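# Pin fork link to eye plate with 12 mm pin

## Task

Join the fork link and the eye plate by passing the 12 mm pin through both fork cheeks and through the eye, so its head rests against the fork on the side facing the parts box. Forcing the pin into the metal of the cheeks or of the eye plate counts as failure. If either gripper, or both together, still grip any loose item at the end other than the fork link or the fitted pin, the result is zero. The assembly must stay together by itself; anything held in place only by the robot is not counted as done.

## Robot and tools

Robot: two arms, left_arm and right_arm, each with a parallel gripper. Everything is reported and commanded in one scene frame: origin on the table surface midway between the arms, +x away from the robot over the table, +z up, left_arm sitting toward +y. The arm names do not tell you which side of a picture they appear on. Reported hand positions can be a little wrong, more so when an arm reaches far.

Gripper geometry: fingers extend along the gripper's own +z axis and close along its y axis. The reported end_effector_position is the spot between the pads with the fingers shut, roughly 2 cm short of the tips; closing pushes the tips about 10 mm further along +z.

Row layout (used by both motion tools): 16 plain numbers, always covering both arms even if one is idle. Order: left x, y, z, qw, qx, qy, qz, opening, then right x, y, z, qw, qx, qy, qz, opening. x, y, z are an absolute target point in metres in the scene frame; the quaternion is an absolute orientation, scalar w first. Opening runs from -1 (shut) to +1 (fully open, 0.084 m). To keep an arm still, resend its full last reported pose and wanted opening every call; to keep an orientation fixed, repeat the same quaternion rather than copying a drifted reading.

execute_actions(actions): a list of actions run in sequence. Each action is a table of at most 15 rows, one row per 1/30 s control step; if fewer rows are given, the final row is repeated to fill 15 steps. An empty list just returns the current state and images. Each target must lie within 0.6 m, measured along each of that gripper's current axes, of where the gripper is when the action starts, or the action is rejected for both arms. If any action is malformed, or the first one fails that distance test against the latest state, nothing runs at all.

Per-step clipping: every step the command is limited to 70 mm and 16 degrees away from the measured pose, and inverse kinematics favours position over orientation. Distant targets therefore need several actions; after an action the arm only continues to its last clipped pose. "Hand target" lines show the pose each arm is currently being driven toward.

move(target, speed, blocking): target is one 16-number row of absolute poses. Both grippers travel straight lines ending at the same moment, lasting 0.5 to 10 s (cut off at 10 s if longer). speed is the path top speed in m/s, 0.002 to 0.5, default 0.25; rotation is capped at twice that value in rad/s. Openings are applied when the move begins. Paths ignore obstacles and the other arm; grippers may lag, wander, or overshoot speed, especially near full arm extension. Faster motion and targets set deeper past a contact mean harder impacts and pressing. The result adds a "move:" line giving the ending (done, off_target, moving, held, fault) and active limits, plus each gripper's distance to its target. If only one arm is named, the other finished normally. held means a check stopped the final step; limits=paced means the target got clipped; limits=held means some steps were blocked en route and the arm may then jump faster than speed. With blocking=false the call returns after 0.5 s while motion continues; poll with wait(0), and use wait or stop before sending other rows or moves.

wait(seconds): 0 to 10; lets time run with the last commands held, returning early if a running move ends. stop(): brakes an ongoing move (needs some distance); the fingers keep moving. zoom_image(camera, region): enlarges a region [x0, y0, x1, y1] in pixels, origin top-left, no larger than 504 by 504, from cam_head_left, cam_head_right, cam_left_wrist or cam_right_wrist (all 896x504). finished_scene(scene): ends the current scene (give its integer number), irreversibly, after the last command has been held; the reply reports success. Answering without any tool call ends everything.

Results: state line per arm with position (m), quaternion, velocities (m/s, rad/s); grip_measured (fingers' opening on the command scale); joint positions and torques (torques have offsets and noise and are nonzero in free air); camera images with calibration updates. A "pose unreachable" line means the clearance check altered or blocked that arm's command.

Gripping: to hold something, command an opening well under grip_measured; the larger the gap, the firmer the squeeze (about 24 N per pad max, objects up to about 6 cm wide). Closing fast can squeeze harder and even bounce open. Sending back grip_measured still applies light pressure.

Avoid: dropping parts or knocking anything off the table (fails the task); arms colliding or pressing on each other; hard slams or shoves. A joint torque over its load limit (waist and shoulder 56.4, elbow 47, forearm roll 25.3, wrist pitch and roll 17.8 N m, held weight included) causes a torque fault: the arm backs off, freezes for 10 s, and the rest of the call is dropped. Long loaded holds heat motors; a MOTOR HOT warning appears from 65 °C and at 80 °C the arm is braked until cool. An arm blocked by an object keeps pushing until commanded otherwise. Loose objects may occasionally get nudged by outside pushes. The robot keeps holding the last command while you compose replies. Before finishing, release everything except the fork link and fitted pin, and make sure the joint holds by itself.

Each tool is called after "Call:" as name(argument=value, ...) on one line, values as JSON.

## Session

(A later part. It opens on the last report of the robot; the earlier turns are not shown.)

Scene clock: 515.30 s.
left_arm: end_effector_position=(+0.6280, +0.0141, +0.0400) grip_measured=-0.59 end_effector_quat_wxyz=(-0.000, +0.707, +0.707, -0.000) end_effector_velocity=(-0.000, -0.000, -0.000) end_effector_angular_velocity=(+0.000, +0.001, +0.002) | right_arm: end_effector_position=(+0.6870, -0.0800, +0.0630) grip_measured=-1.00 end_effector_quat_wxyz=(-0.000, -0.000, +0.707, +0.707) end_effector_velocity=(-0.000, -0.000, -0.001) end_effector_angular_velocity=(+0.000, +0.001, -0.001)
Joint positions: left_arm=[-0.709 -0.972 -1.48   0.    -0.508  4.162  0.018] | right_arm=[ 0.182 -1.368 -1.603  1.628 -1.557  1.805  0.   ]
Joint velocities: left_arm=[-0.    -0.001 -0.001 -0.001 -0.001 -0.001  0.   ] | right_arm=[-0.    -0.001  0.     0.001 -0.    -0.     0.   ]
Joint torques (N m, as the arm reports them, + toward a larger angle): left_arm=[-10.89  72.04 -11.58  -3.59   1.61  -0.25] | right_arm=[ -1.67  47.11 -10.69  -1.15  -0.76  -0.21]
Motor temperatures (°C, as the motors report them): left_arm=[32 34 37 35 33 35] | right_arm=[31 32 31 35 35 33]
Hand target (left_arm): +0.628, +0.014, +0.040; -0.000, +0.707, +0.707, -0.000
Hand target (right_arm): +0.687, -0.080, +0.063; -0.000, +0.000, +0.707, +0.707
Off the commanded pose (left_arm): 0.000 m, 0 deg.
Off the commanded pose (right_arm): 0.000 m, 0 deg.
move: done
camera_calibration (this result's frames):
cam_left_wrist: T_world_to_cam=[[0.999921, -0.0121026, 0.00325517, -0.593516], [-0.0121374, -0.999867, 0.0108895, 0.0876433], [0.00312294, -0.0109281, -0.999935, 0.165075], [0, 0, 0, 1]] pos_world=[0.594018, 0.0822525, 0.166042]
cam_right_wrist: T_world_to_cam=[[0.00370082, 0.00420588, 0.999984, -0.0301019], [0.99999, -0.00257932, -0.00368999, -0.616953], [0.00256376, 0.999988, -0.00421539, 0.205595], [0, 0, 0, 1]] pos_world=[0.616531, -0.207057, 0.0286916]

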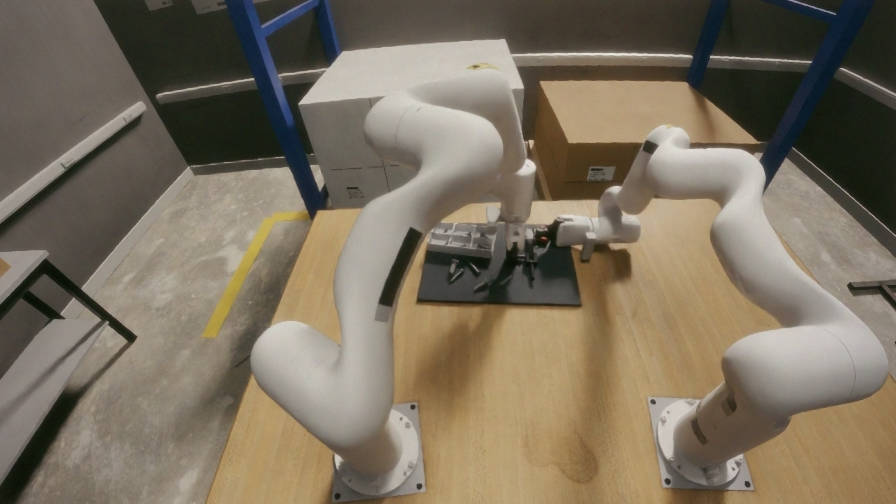

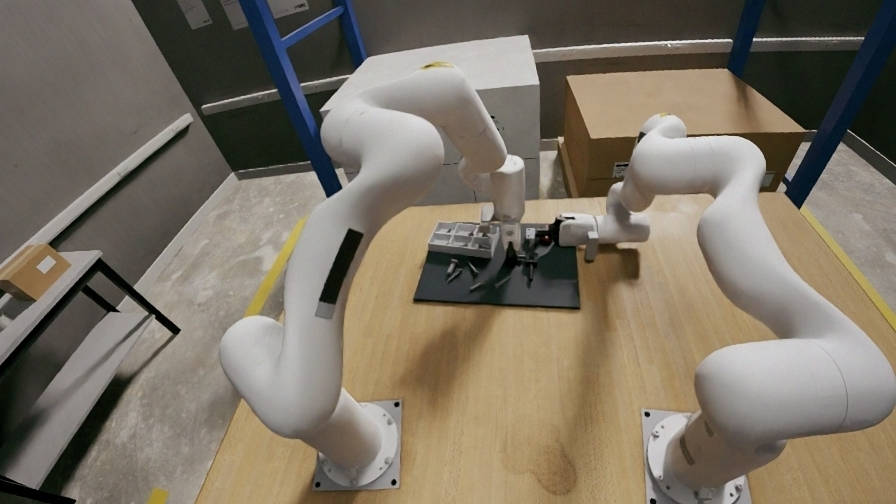

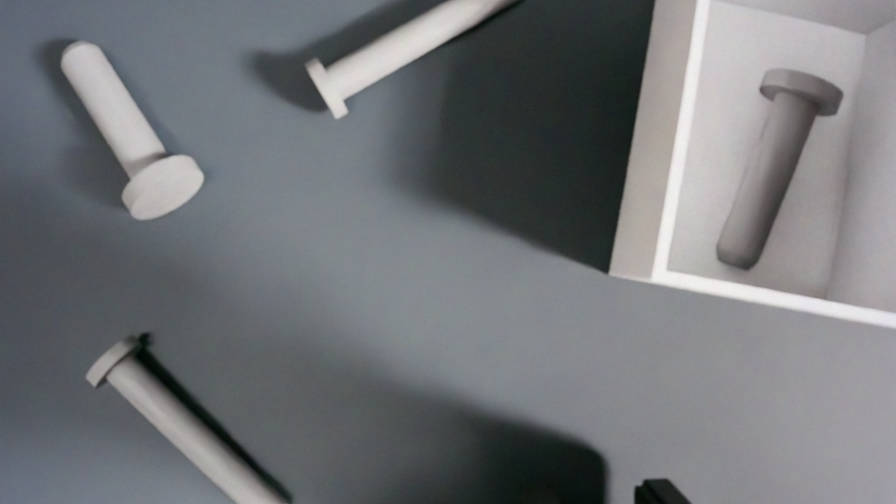

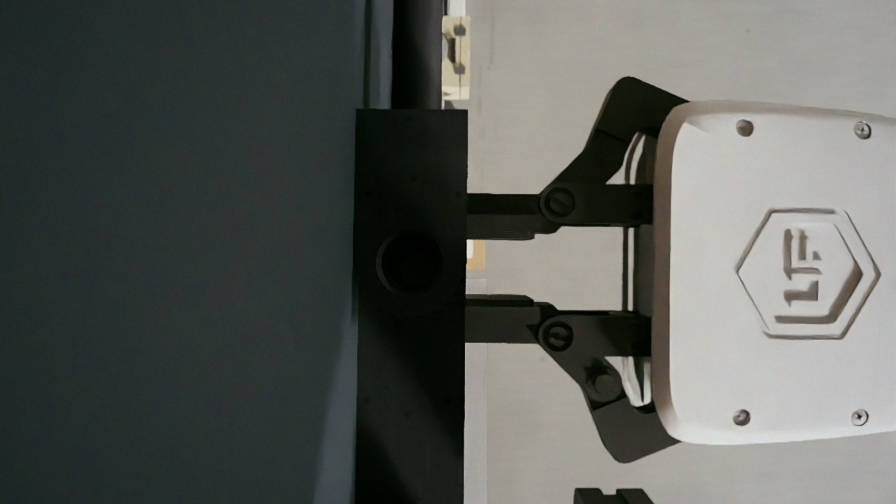

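Call:
move(target=[0.628,0.016,0.040,0,0.707,0.707,0,-0.2,0.687,-0.08,0.063,0,0,0.707,0.707,-1], speed=0.01)

Call:
move(target=[0.628,0.016,0.07,0,0.707,0.707,0,-0.2,0.687,-0.08,0.063,0,0,0.707,0.707,-1], speed=0.04)

Call:
move(target=[0.628,0.03,0.10,0,0.707,0.707,0,-0.2,0.687,-0.08,0.063,0,0,0.707,0.707,-1], speed=0.04)

Scene clock: 518.40 s.
left_arm: end_effector_position=(+0.6280, +0.0159, +0.0400) grip_measured=-0.22 end_effector_quat_wxyz=(+0.000, +0.707, +0.707, +0.000) end_effector_velocity=(-0.000, +0.000, -0.000) end_effector_angular_velocity=(+0.000, -0.000, -0.002) | right_arm: end_effector_position=(+0.6870, -0.0800, +0.0630) grip_measured=-1.00 end_effector_quat_wxyz=(+0.000, -0.000, +0.707, +0.707) end_effector_velocity=(-0.001, +0.001, -0.000) end_effector_angular_velocity=(-0.000, +0.000, +0.002)
Joint positions: left_arm=[-0.707 -0.97  -1.477  0.    -0.506  4.165  0.035] | right_arm=[ 0.182 -1.368 -1.603  1.628 -1.557  1.805  0.   ]
Joint velocities: left_arm=[0.    0.    0.002 0.001 0.001 0.001 0.   ] | right_arm=[ 0.001  0.     0.001 -0.     0.    -0.001  0.   ]
Joint torques (N m, as the arm reports them, + toward a larger angle): left_arm=[ 6.   70.22 -9.57 -0.57  0.34 -0.2 ] | right_arm=[  0.6   44.4  -10.33  -2.12  -0.85  -0.03]
Motor temperatures (°C, as the motors report them): left_arm=[32 34 37 35 33 35] | right_arm=[31 32 31 35 35 33]
Hand target (left_arm): +0.628, +0.016, +0.040; +0.000, +0.707, +0.707, +0.000
Hand target (right_arm): +0.687, -0.080, +0.063; +0.000, +0.000, +0.707, +0.707
Off the commanded pose (left_arm): 0.000 m, 0 deg.
Off the commanded pose (right_arm): 0.000 m, 0 deg.
move: done
camera_calibration (this result's frames):
cam_left_wrist: T_world_to_cam=[[0.999921, -0.0121295, 0.00342252, -0.593489], [-0.0121665, -0.999866, 0.0109914, 0.0894343], [0.00328874, -0.0110321, -0.999934, 0.165], [0, 0, 0, 1]] pos_world=[0.593987, 0.0840438, 0.166037]
cam_right_wrist: T_world_to_cam=[[0.00370072, 0.00420584, 0.999984, -0.0301019], [0.99999, -0.00257947, -0.00368989, -0.616953], [0.00256391, 0.999988, -0.00421534, 0.205595], [0, 0, 0, 1]] pos_world=[0.616531, -0.207057, 0.0286916]

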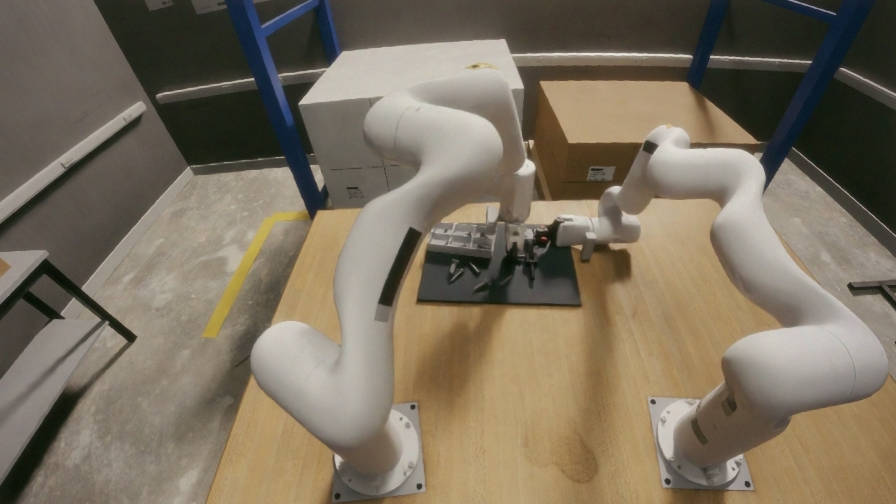

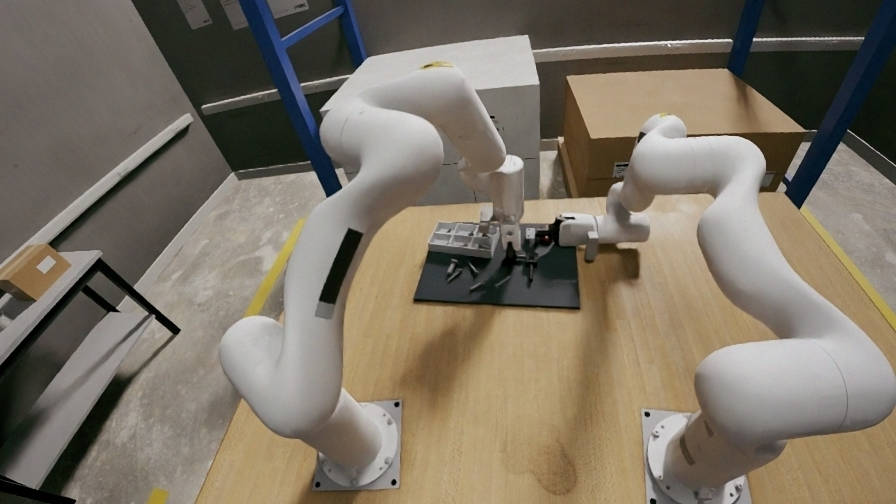

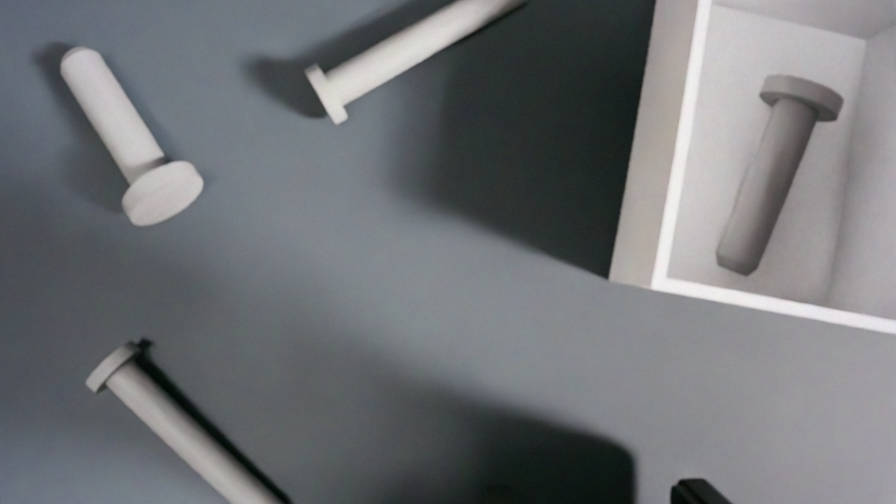

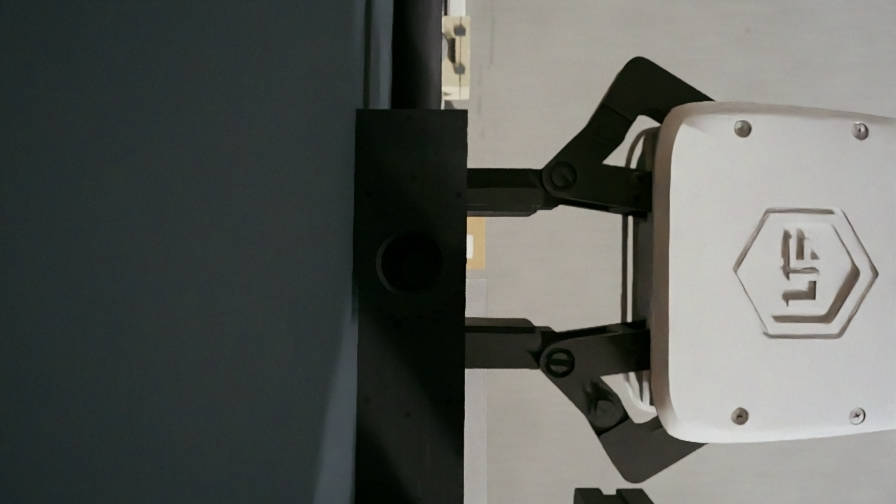

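Scene clock: 519.50 s.
left_arm: end_effector_position=(+0.6279, +0.0160, +0.0698) grip_measured=-0.22 end_effector_quat_wxyz=(-0.000, +0.707, +0.707, -0.000) end_effector_velocity=(-0.000, +0.001, -0.000) end_effector_angular_velocity=(+0.001, +0.002, +0.001) | right_arm: end_effector_position=(+0.6870, -0.0800, +0.0630) grip_measured=-1.00 end_effector_quat_wxyz=(+0.000, -0.000, +0.707, +0.707) end_effector_velocity=(-0.000, +0.000, -0.000) end_effector_angular_velocity=(-0.000, -0.000, +0.001)
Joint positions: left_arm=[-0.707 -0.919 -1.465 -0.    -0.546  4.165  0.035] | right_arm=[ 0.182 -1.368 -1.603  1.628 -1.557  1.805  0.   ]
Joint velocities: left_arm=[ 0.001 -0.     0.001  0.    -0.002 -0.    -0.   ] | right_arm=[ 0.     0.    -0.    -0.001 -0.    -0.     0.   ]
Joint torques (N m, as the arm reports them, + toward a larger angle): left_arm=[ 6.31 70.39 -9.98 -0.27  0.34 -0.18] | right_arm=[ -0.89  45.2  -10.55  -0.69  -0.75  -0.24]
Motor temperatures (°C, as the motors report them): left_arm=[32 34 37 35 33 35] | right_arm=[31 32 31 35 35 33]
Hand target (left_arm): +0.628, +0.016, +0.070; +0.000, +0.707, +0.707, -0.000
Hand target (right_arm): +0.687, -0.080, +0.063; -0.000, -0.000, +0.707, +0.707
Off the commanded pose (left_arm): 0.000 m, 0 deg.
Off the commanded pose (right_arm): 0.000 m, 0 deg.
move: done
camera_calibration (this result's frames):
cam_left_wrist: T_world_to_cam=[[0.999921, -0.0121622, 0.00319706, -0.593475], [-0.0121965, -0.999866, 0.0109445, 0.0892671], [0.00306352, -0.0109826, -0.999935, 0.194891], [0, 0, 0, 1]] pos_world=[0.59392, 0.0841776, 0.195798]
cam_right_wrist: T_world_to_cam=[[0.00370034, 0.00420584, 0.999984, -0.0301017], [0.99999, -0.00257949, -0.00368951, -0.616953], [0.00256394, 0.999988, -0.00421535, 0.205595], [0, 0, 0, 1]] pos_world=[0.616531, -0.207057, 0.0286916]

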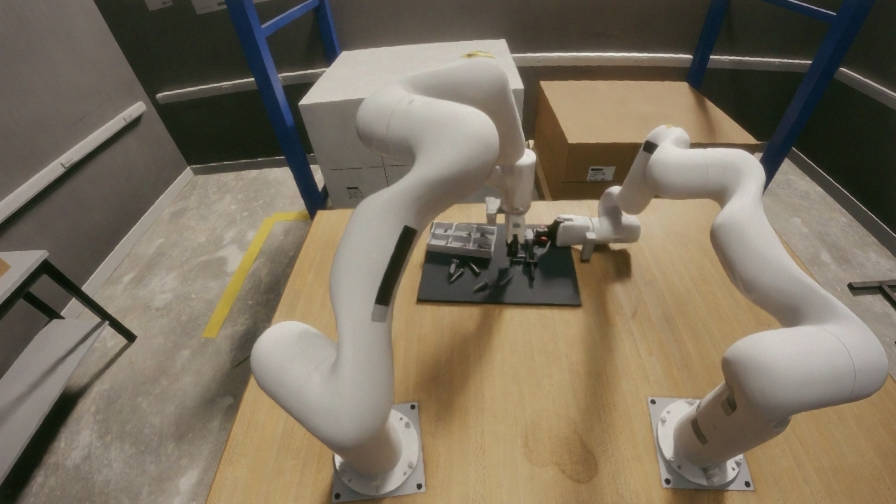

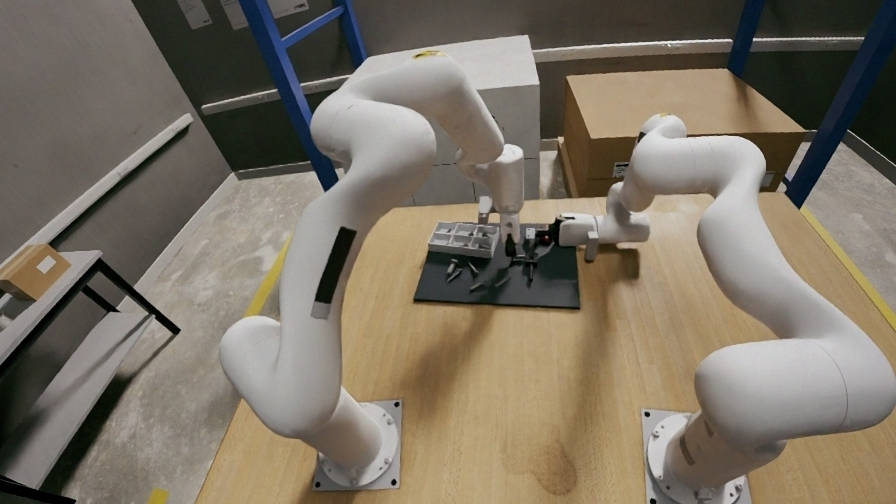

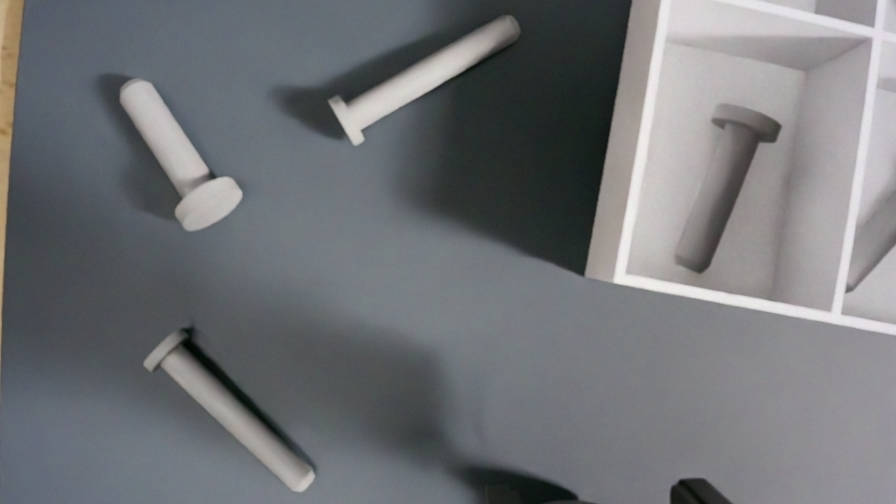

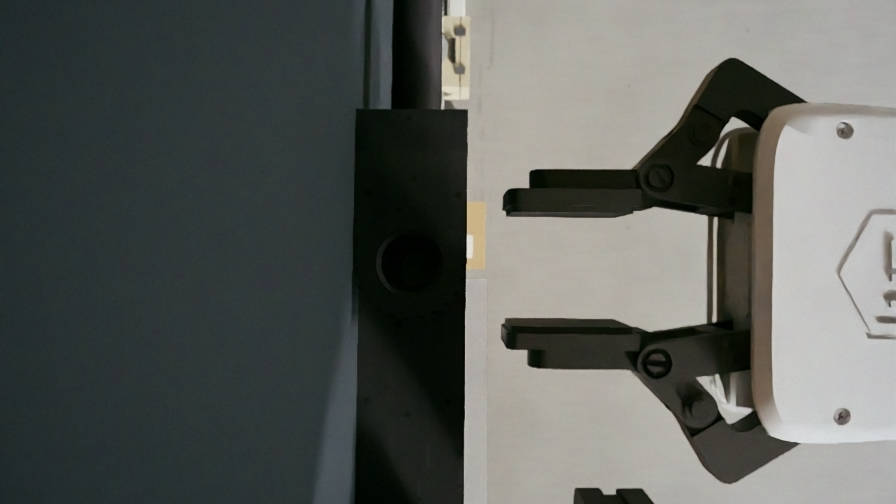

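Scene clock: 520.70 s.
left_arm: end_effector_position=(+0.6279, +0.0300, +0.0998) grip_measured=-0.22 end_effector_quat_wxyz=(-0.000, +0.707, +0.707, -0.000) end_effector_velocity=(-0.000, +0.000, +0.002) end_effector_angular_velocity=(-0.000, +0.001, +0.000) | right_arm: end_effector_position=(+0.6870, -0.0800, +0.0630) grip_measured=-1.00 end_effector_quat_wxyz=(-0.000, -0.000, +0.707, +0.707) end_effector_velocity=(+0.000, +0.001, +0.000) end_effector_angular_velocity=(+0.000, -0.001, -0.000)
Joint positions: left_arm=[-0.689 -0.855 -1.432 -0.    -0.576  4.183  0.035] | right_arm=[ 0.182 -1.368 -1.603  1.628 -1.557  1.805  0.   ]
Joint velocities: left_arm=[ 0.     0.003  0.002 -0.001 -0.003  0.001  0.   ] | right_arm=[ 0.001  0.    -0.001  0.001  0.     0.     0.   ]
Joint torques (N m, as the arm reports them, + toward a larger angle): left_arm=[  6.63  68.57 -10.37  -0.57   0.31  -0.18] | right_arm=[ -1.8   49.17 -10.78  -0.46  -0.72  -0.14]
Motor temperatures (°C, as the motors report them): left_arm=[32 34 37 35 33 35] | right_arm=[31 32 31 35 35 33]
Hand target (left_arm): +0.628, +0.030, +0.100; +0.000, +0.707, +0.707, -0.000
Hand target (right_arm): +0.687, -0.080, +0.063; +0.000, -0.000, +0.707, +0.707
Off the commanded pose (left_arm): 0.000 m, 0 deg.
Off the commanded pose (right_arm): 0.000 m, 0 deg.
move: done
camera_calibration (this result's frames):
cam_left_wrist: T_world_to_cam=[[0.999921, -0.0121753, 0.00324382, -0.593369], [-0.0122101, -0.999866, 0.010941, 0.102865], [0.00311018, -0.0109797, -0.999935, 0.225022], [0, 0, 0, 1]] pos_world=[0.593878, 0.0980973, 0.225806]
cam_right_wrist: T_world_to_cam=[[0.00370081, 0.00420599, 0.999984, -0.0301019], [0.99999, -0.00257911, -0.00368998, -0.616953], [0.00256355, 0.999988, -0.00421549, 0.205595], [0, 0, 0, 1]] pos_world=[0.616531, -0.207057, 0.0286916]

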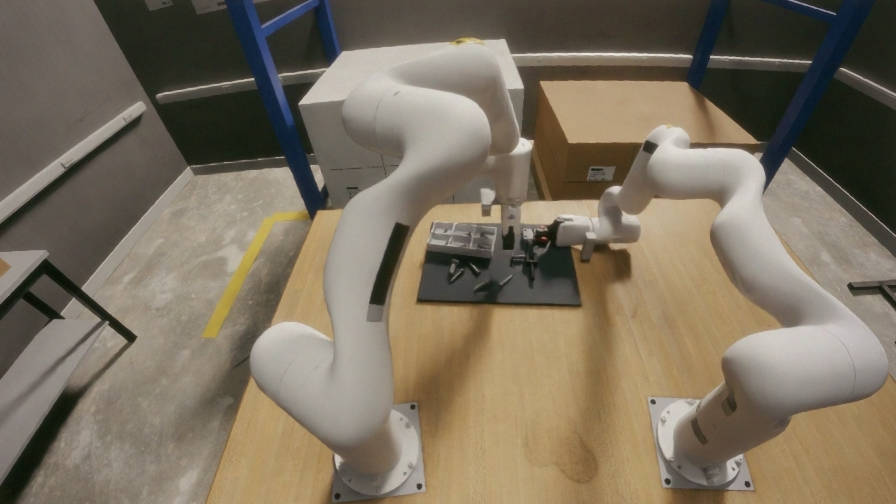

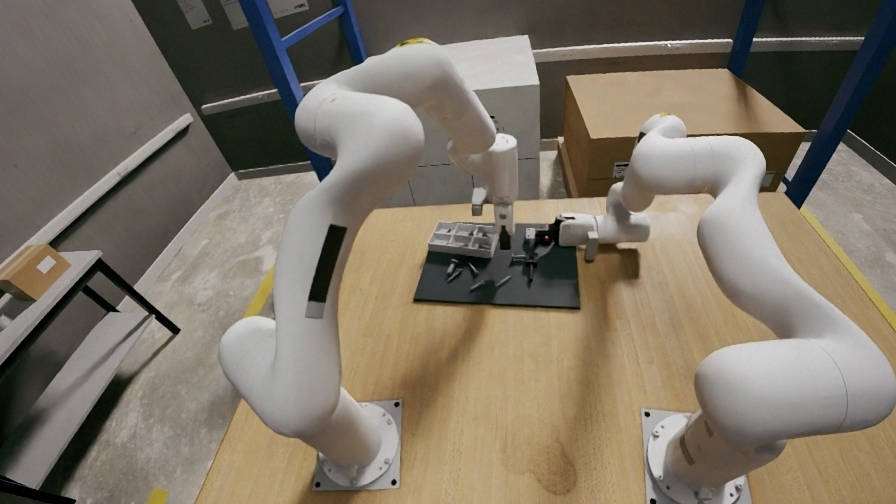

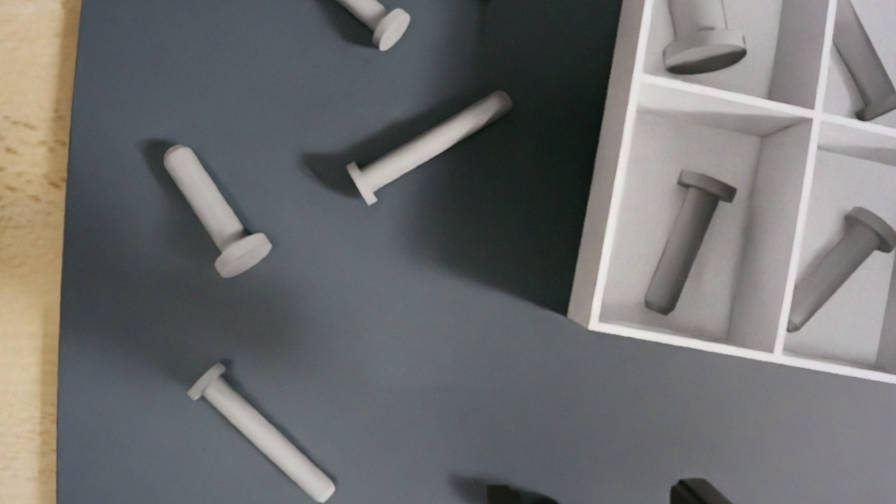

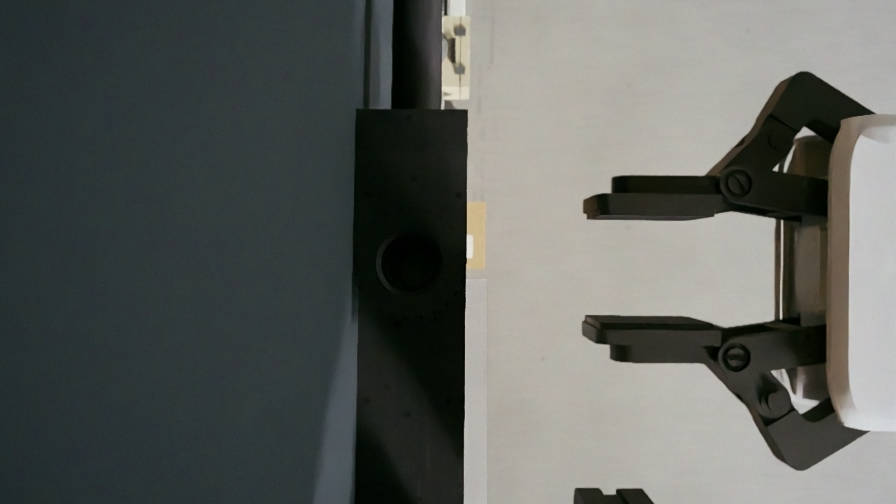

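Call:
move(target=[0.628,-0.002,0.075,0,0.707,0.707,0,-0.2,0.687,-0.08,0.063,0,0,0.707,0.707,-1], speed=0.05)

Call:
move(target=[0.628,-0.002,0.040,0,0.707,0.707,0,-0.2,0.687,-0.08,0.063,0,0,0.707,0.707,-1], speed=0.02)

Call:
move(target=[0.628,-0.002,0.040,0,0.707,0.707,0,-1,0.687,-0.08,0.063,0,0,0.707,0.707,-1], speed=0.02)

Scene clock: 526.87 s.
left_arm: end_effector_position=(+0.6282, -0.0019, +0.0752) grip_measured=-0.22 end_effector_quat_wxyz=(+0.000, +0.707, +0.707, -0.000) end_effector_velocity=(-0.000, -0.002, -0.001) end_effector_angular_velocity=(+0.001, +0.001, -0.001) | right_arm: end_effector_position=(+0.6870, -0.0800, +0.0630) grip_measured=-1.00 end_effector_quat_wxyz=(+0.000, -0.000, +0.707, +0.707) end_effector_velocity=(+0.001, -0.001, +0.000) end_effector_angular_velocity=(-0.000, -0.001, +0.000)
Joint positions: left_arm=[-0.73  -0.93  -1.501 -0.    -0.571  4.142  0.035] | right_arm=[ 0.182 -1.368 -1.603  1.628 -1.557  1.805  0.   ]
Joint velocities: left_arm=[-0.002 -0.004 -0.004  0.001 -0.001 -0.002 -0.   ] | right_arm=[-0.001 -0.    -0.002 -0.001  0.     0.     0.   ]
Joint torques (N m, as the arm reports them, + toward a larger angle): left_arm=[  5.1   71.54 -10.42  -0.27   0.31  -0.24] | right_arm=[ -1.49  45.62 -12.11  -1.29  -0.83  -0.42]
Motor temperatures (°C, as the motors report them): left_arm=[32 34 37 35 33 35] | right_arm=[31 32 31 35 35 33]
Hand target (left_arm): +0.628, -0.002, +0.075; -0.000, +0.707, +0.707, -0.000
Hand target (right_arm): +0.687, -0.080, +0.063; -0.000, +0.000, +0.707, +0.707
Off the commanded pose (left_arm): 0.000 m, 0 deg.
Off the commanded pose (right_arm): 0.000 m, 0 deg.
move: done
camera_calibration (this result's frames):
cam_left_wrist: T_world_to_cam=[[0.999921, -0.0120607, 0.00341682, -0.593995], [-0.0120976, -0.999866, 0.0110019, 0.0712606], [0.00328368, -0.0110424, -0.999934, 0.200023], [0, 0, 0, 1]] pos_world=[0.594154, 0.0662958, 0.201255]
cam_right_wrist: T_world_to_cam=[[0.00370051, 0.00420597, 0.999984, -0.0301017], [0.99999, -0.00257932, -0.00368968, -0.616953], [0.00256376, 0.999988, -0.00421547, 0.205595], [0, 0, 0, 1]] pos_world=[0.616531, -0.207057, 0.0286916]

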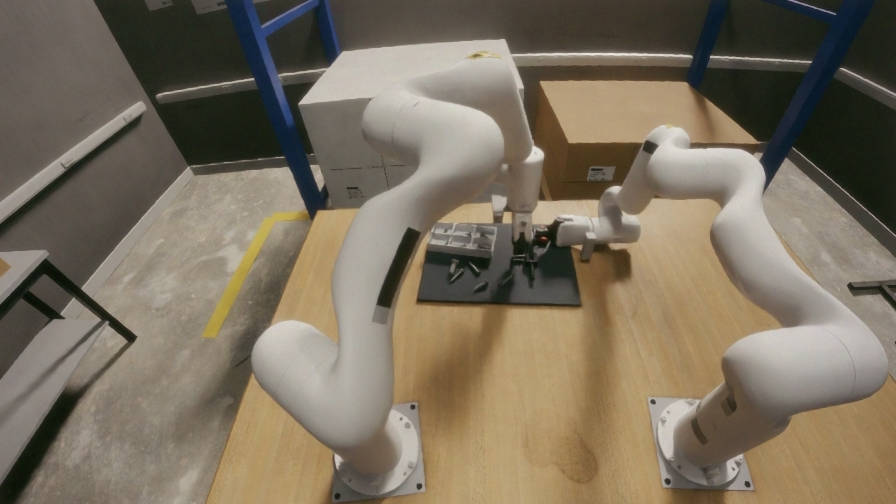

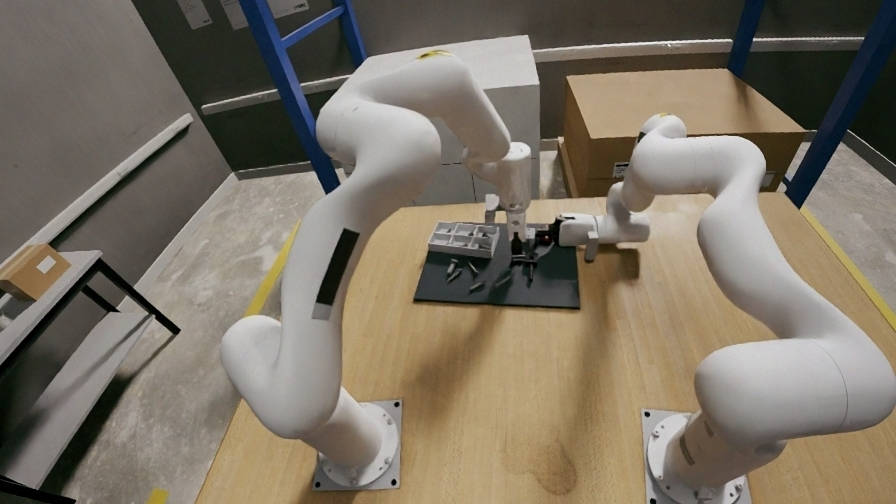

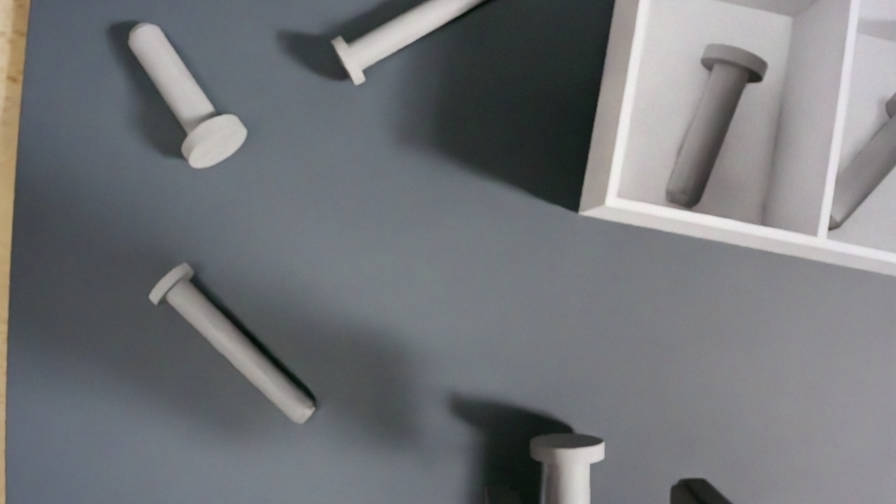

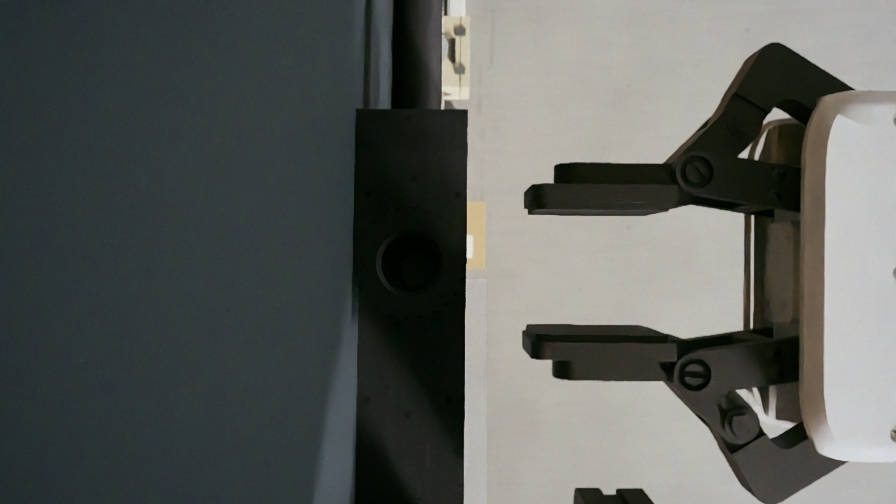

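Scene clock: 528.93 s.
left_arm: end_effector_position=(+0.6281, -0.0020, +0.0402) grip_measured=-0.22 end_effector_quat_wxyz=(+0.000, +0.707, +0.707, +0.000) end_effector_velocity=(+0.001, +0.000, -0.001) end_effector_angular_velocity=(-0.001, -0.001, +0.001) | right_arm: end_effector_position=(+0.6870, -0.0800, +0.0630) grip_measured=-1.00 end_effector_quat_wxyz=(-0.000, -0.000, +0.707, +0.707) end_effector_velocity=(+0.000, +0.000, +0.000) end_effector_angular_velocity=(-0.000, -0.001, +0.002)
Joint positions: left_arm=[-0.73  -0.989 -1.514  0.    -0.525  4.141  0.035] | right_arm=[ 0.182 -1.368 -1.603  1.628 -1.557  1.805  0.   ]
Joint velocities: left_arm=[ 0.    -0.003 -0.001 -0.     0.003  0.    -0.   ] | right_arm=[ 0.    -0.    -0.002 -0.002 -0.     0.     0.   ]
Joint torques (N m, as the arm reports them, + toward a larger angle): left_arm=[ 7.34 71.62 -9.88 -0.41  0.26 -0.26] | right_arm=[  3.14  46.49 -10.5   -0.14  -0.9   -0.1 ]
Motor temperatures (°C, as the motors report them): left_arm=[32 34 37 35 33 35] | right_arm=[31 32 31 35 35 33]
Hand target (left_arm): +0.628, -0.002, +0.040; -0.000, +0.707, +0.707, +0.000
Hand target (right_arm): +0.687, -0.080, +0.063; +0.000, -0.000, +0.707, +0.707
Off the commanded pose (left_arm): 0.000 m, 0 deg.
Off the commanded pose (right_arm): 0.000 m, 0 deg.
move: done
camera_calibration (this result's frames):
cam_left_wrist: T_world_to_cam=[[0.999921, -0.0120605, 0.00344408, -0.593779], [-0.0120974, -0.999868, 0.0108887, 0.0714823], [0.0033123, -0.0109295, -0.999935, 0.164983], [0, 0, 0, 1]] pos_world=[0.594051, 0.0661148, 0.166239]
cam_right_wrist: T_world_to_cam=[[0.00370098, 0.00420589, 0.999984, -0.0301021], [0.99999, -0.00257918, -0.00369015, -0.616953], [0.00256362, 0.999988, -0.00421539, 0.205595], [0, 0, 0, 1]] pos_world=[0.616531, -0.207057, 0.0286917]

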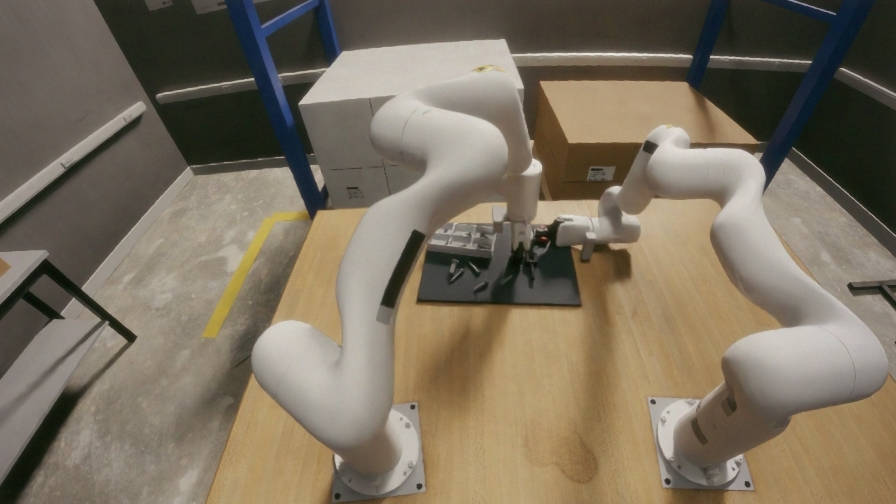

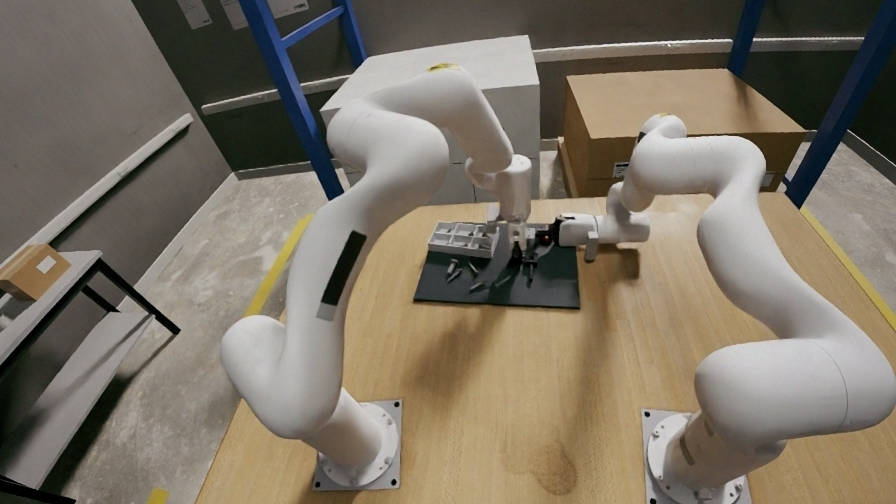

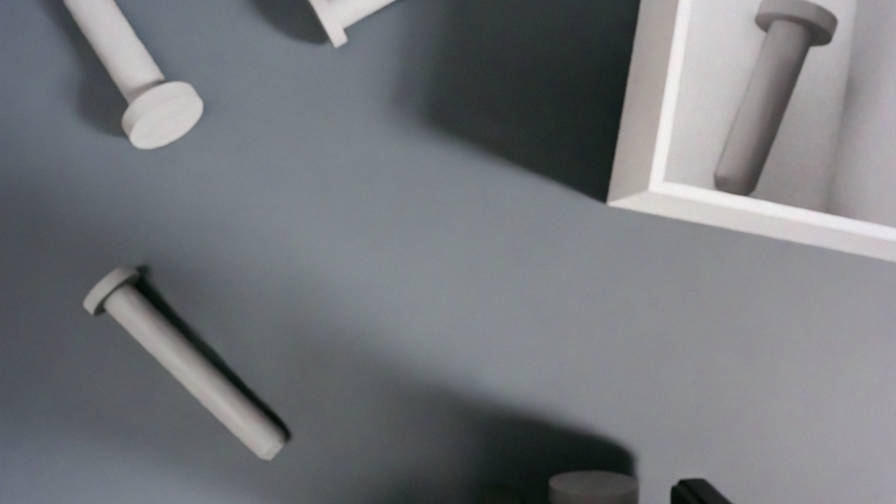

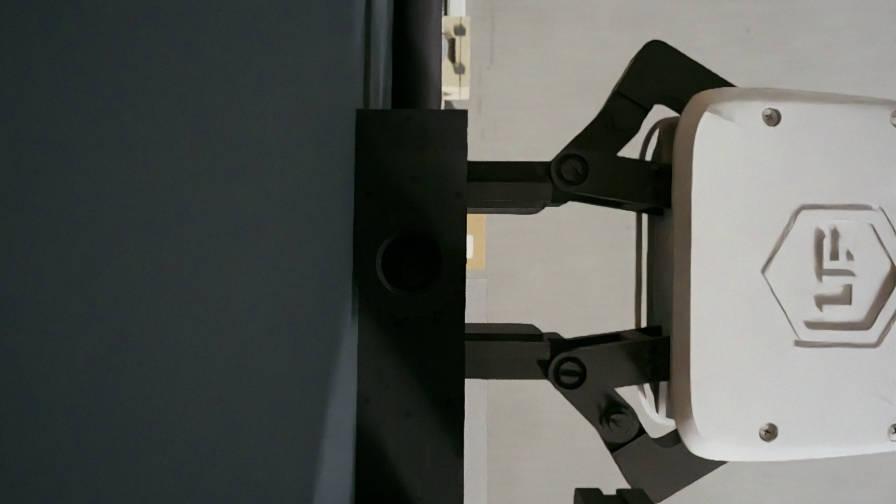

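Scene clock: 529.63 s.
left_arm: end_effector_position=(+0.6281, -0.0020, +0.0401) grip_measured=-0.59 end_effector_quat_wxyz=(+0.000, +0.707, +0.707, +0.000) end_effector_velocity=(-0.000, -0.000, +0.001) end_effector_angular_velocity=(-0.000, +0.001, +0.002) | right_arm: end_effector_position=(+0.6870, -0.0800, +0.0630) grip_measured=-1.00 end_effector_quat_wxyz=(+0.000, -0.000, +0.707, +0.707) end_effector_velocity=(+0.000, +0.000, +0.001) end_effector_angular_velocity=(+0.000, -0.002, +0.001)
Joint positions: left_arm=[-0.73  -0.989 -1.514  0.    -0.524  4.142  0.018] | right_arm=[ 0.182 -1.368 -1.603  1.628 -1.557  1.805  0.   ]
Joint velocities: left_arm=[ 0.     0.001  0.    -0.002 -0.002 -0.     0.   ] | right_arm=[ 0.     0.001 -0.001 -0.    -0.    -0.     0.   ]
Joint torques (N m, as the arm reports them, + toward a larger angle): left_arm=[ 6.4  70.72 -9.72 -0.99  0.38 -0.21] | right_arm=[ 1.41 44.06 -9.38 -0.79 -0.68 -0.17]
Motor temperatures (°C, as the motors report them): left_arm=[32 34 37 35 33 35] | right_arm=[31 32 31 35 35 33]
Hand target (left_arm): +0.628, -0.002, +0.040; -0.000, +0.707, +0.707, +0.000
Hand target (right_arm): +0.687, -0.080, +0.063; +0.000, +0.000, +0.707, +0.707
Off the commanded pose (left_arm): 0.000 m, 0 deg.
Off the commanded pose (right_arm): 0.000 m, 0 deg.
move: done
camera_calibration (this result's frames):
cam_left_wrist: T_world_to_cam=[[0.999921, -0.0121052, 0.00345914, -0.59376], [-0.0121426, -0.999866, 0.0109924, 0.0715181], [0.00332561, -0.0110335, -0.999934, 0.164834], [0, 0, 0, 1]] pos_world=[0.594033, 0.0661396, 0.166091]
cam_right_wrist: T_world_to_cam=[[0.00370056, 0.00420567, 0.999984, -0.0301019], [0.99999, -0.00257942, -0.00368974, -0.616953], [0.00256386, 0.999988, -0.00421517, 0.205595], [0, 0, 0, 1]] pos_world=[0.616531, -0.207057, 0.0286916]

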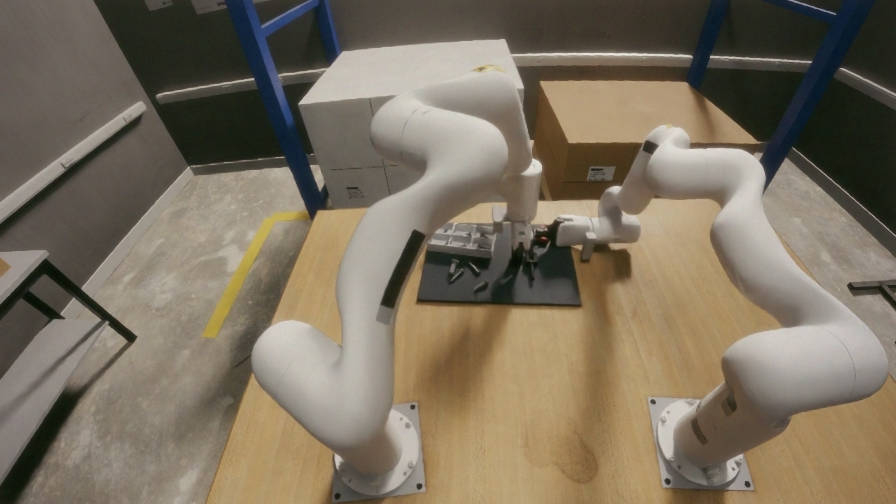

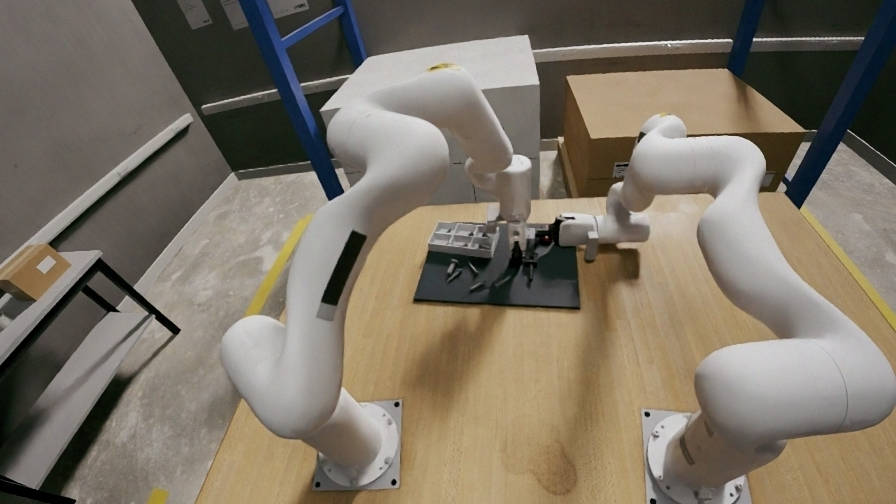

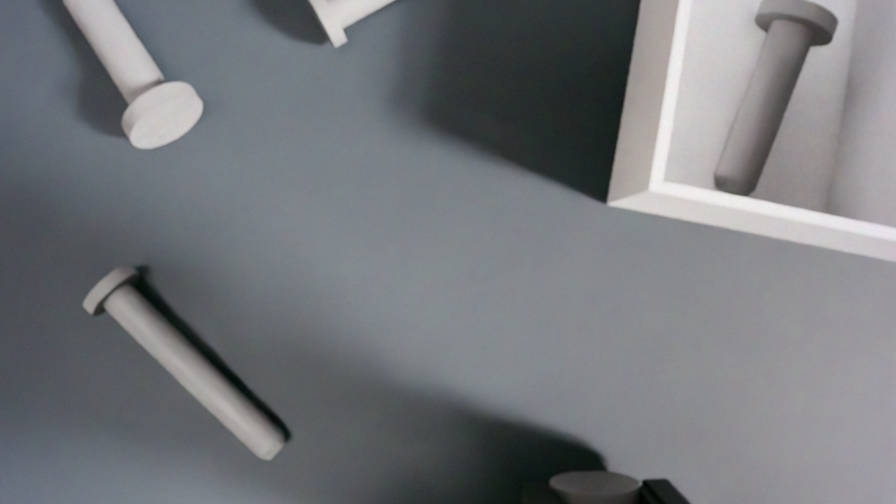

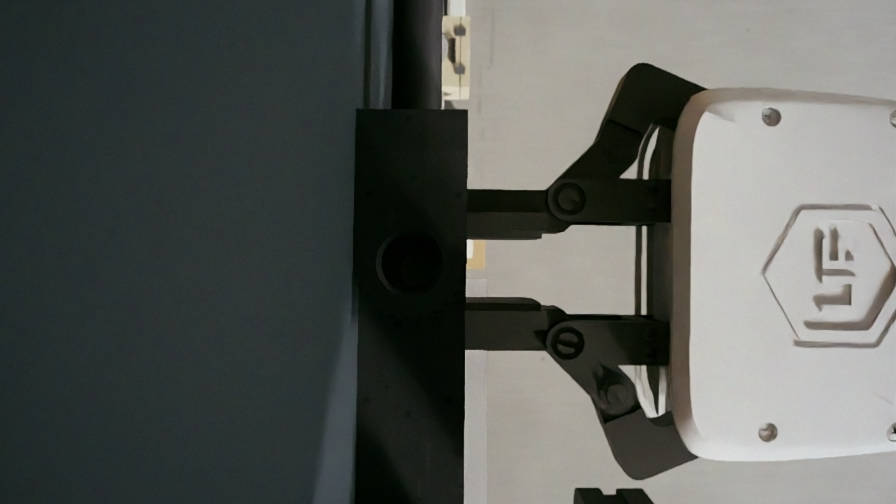

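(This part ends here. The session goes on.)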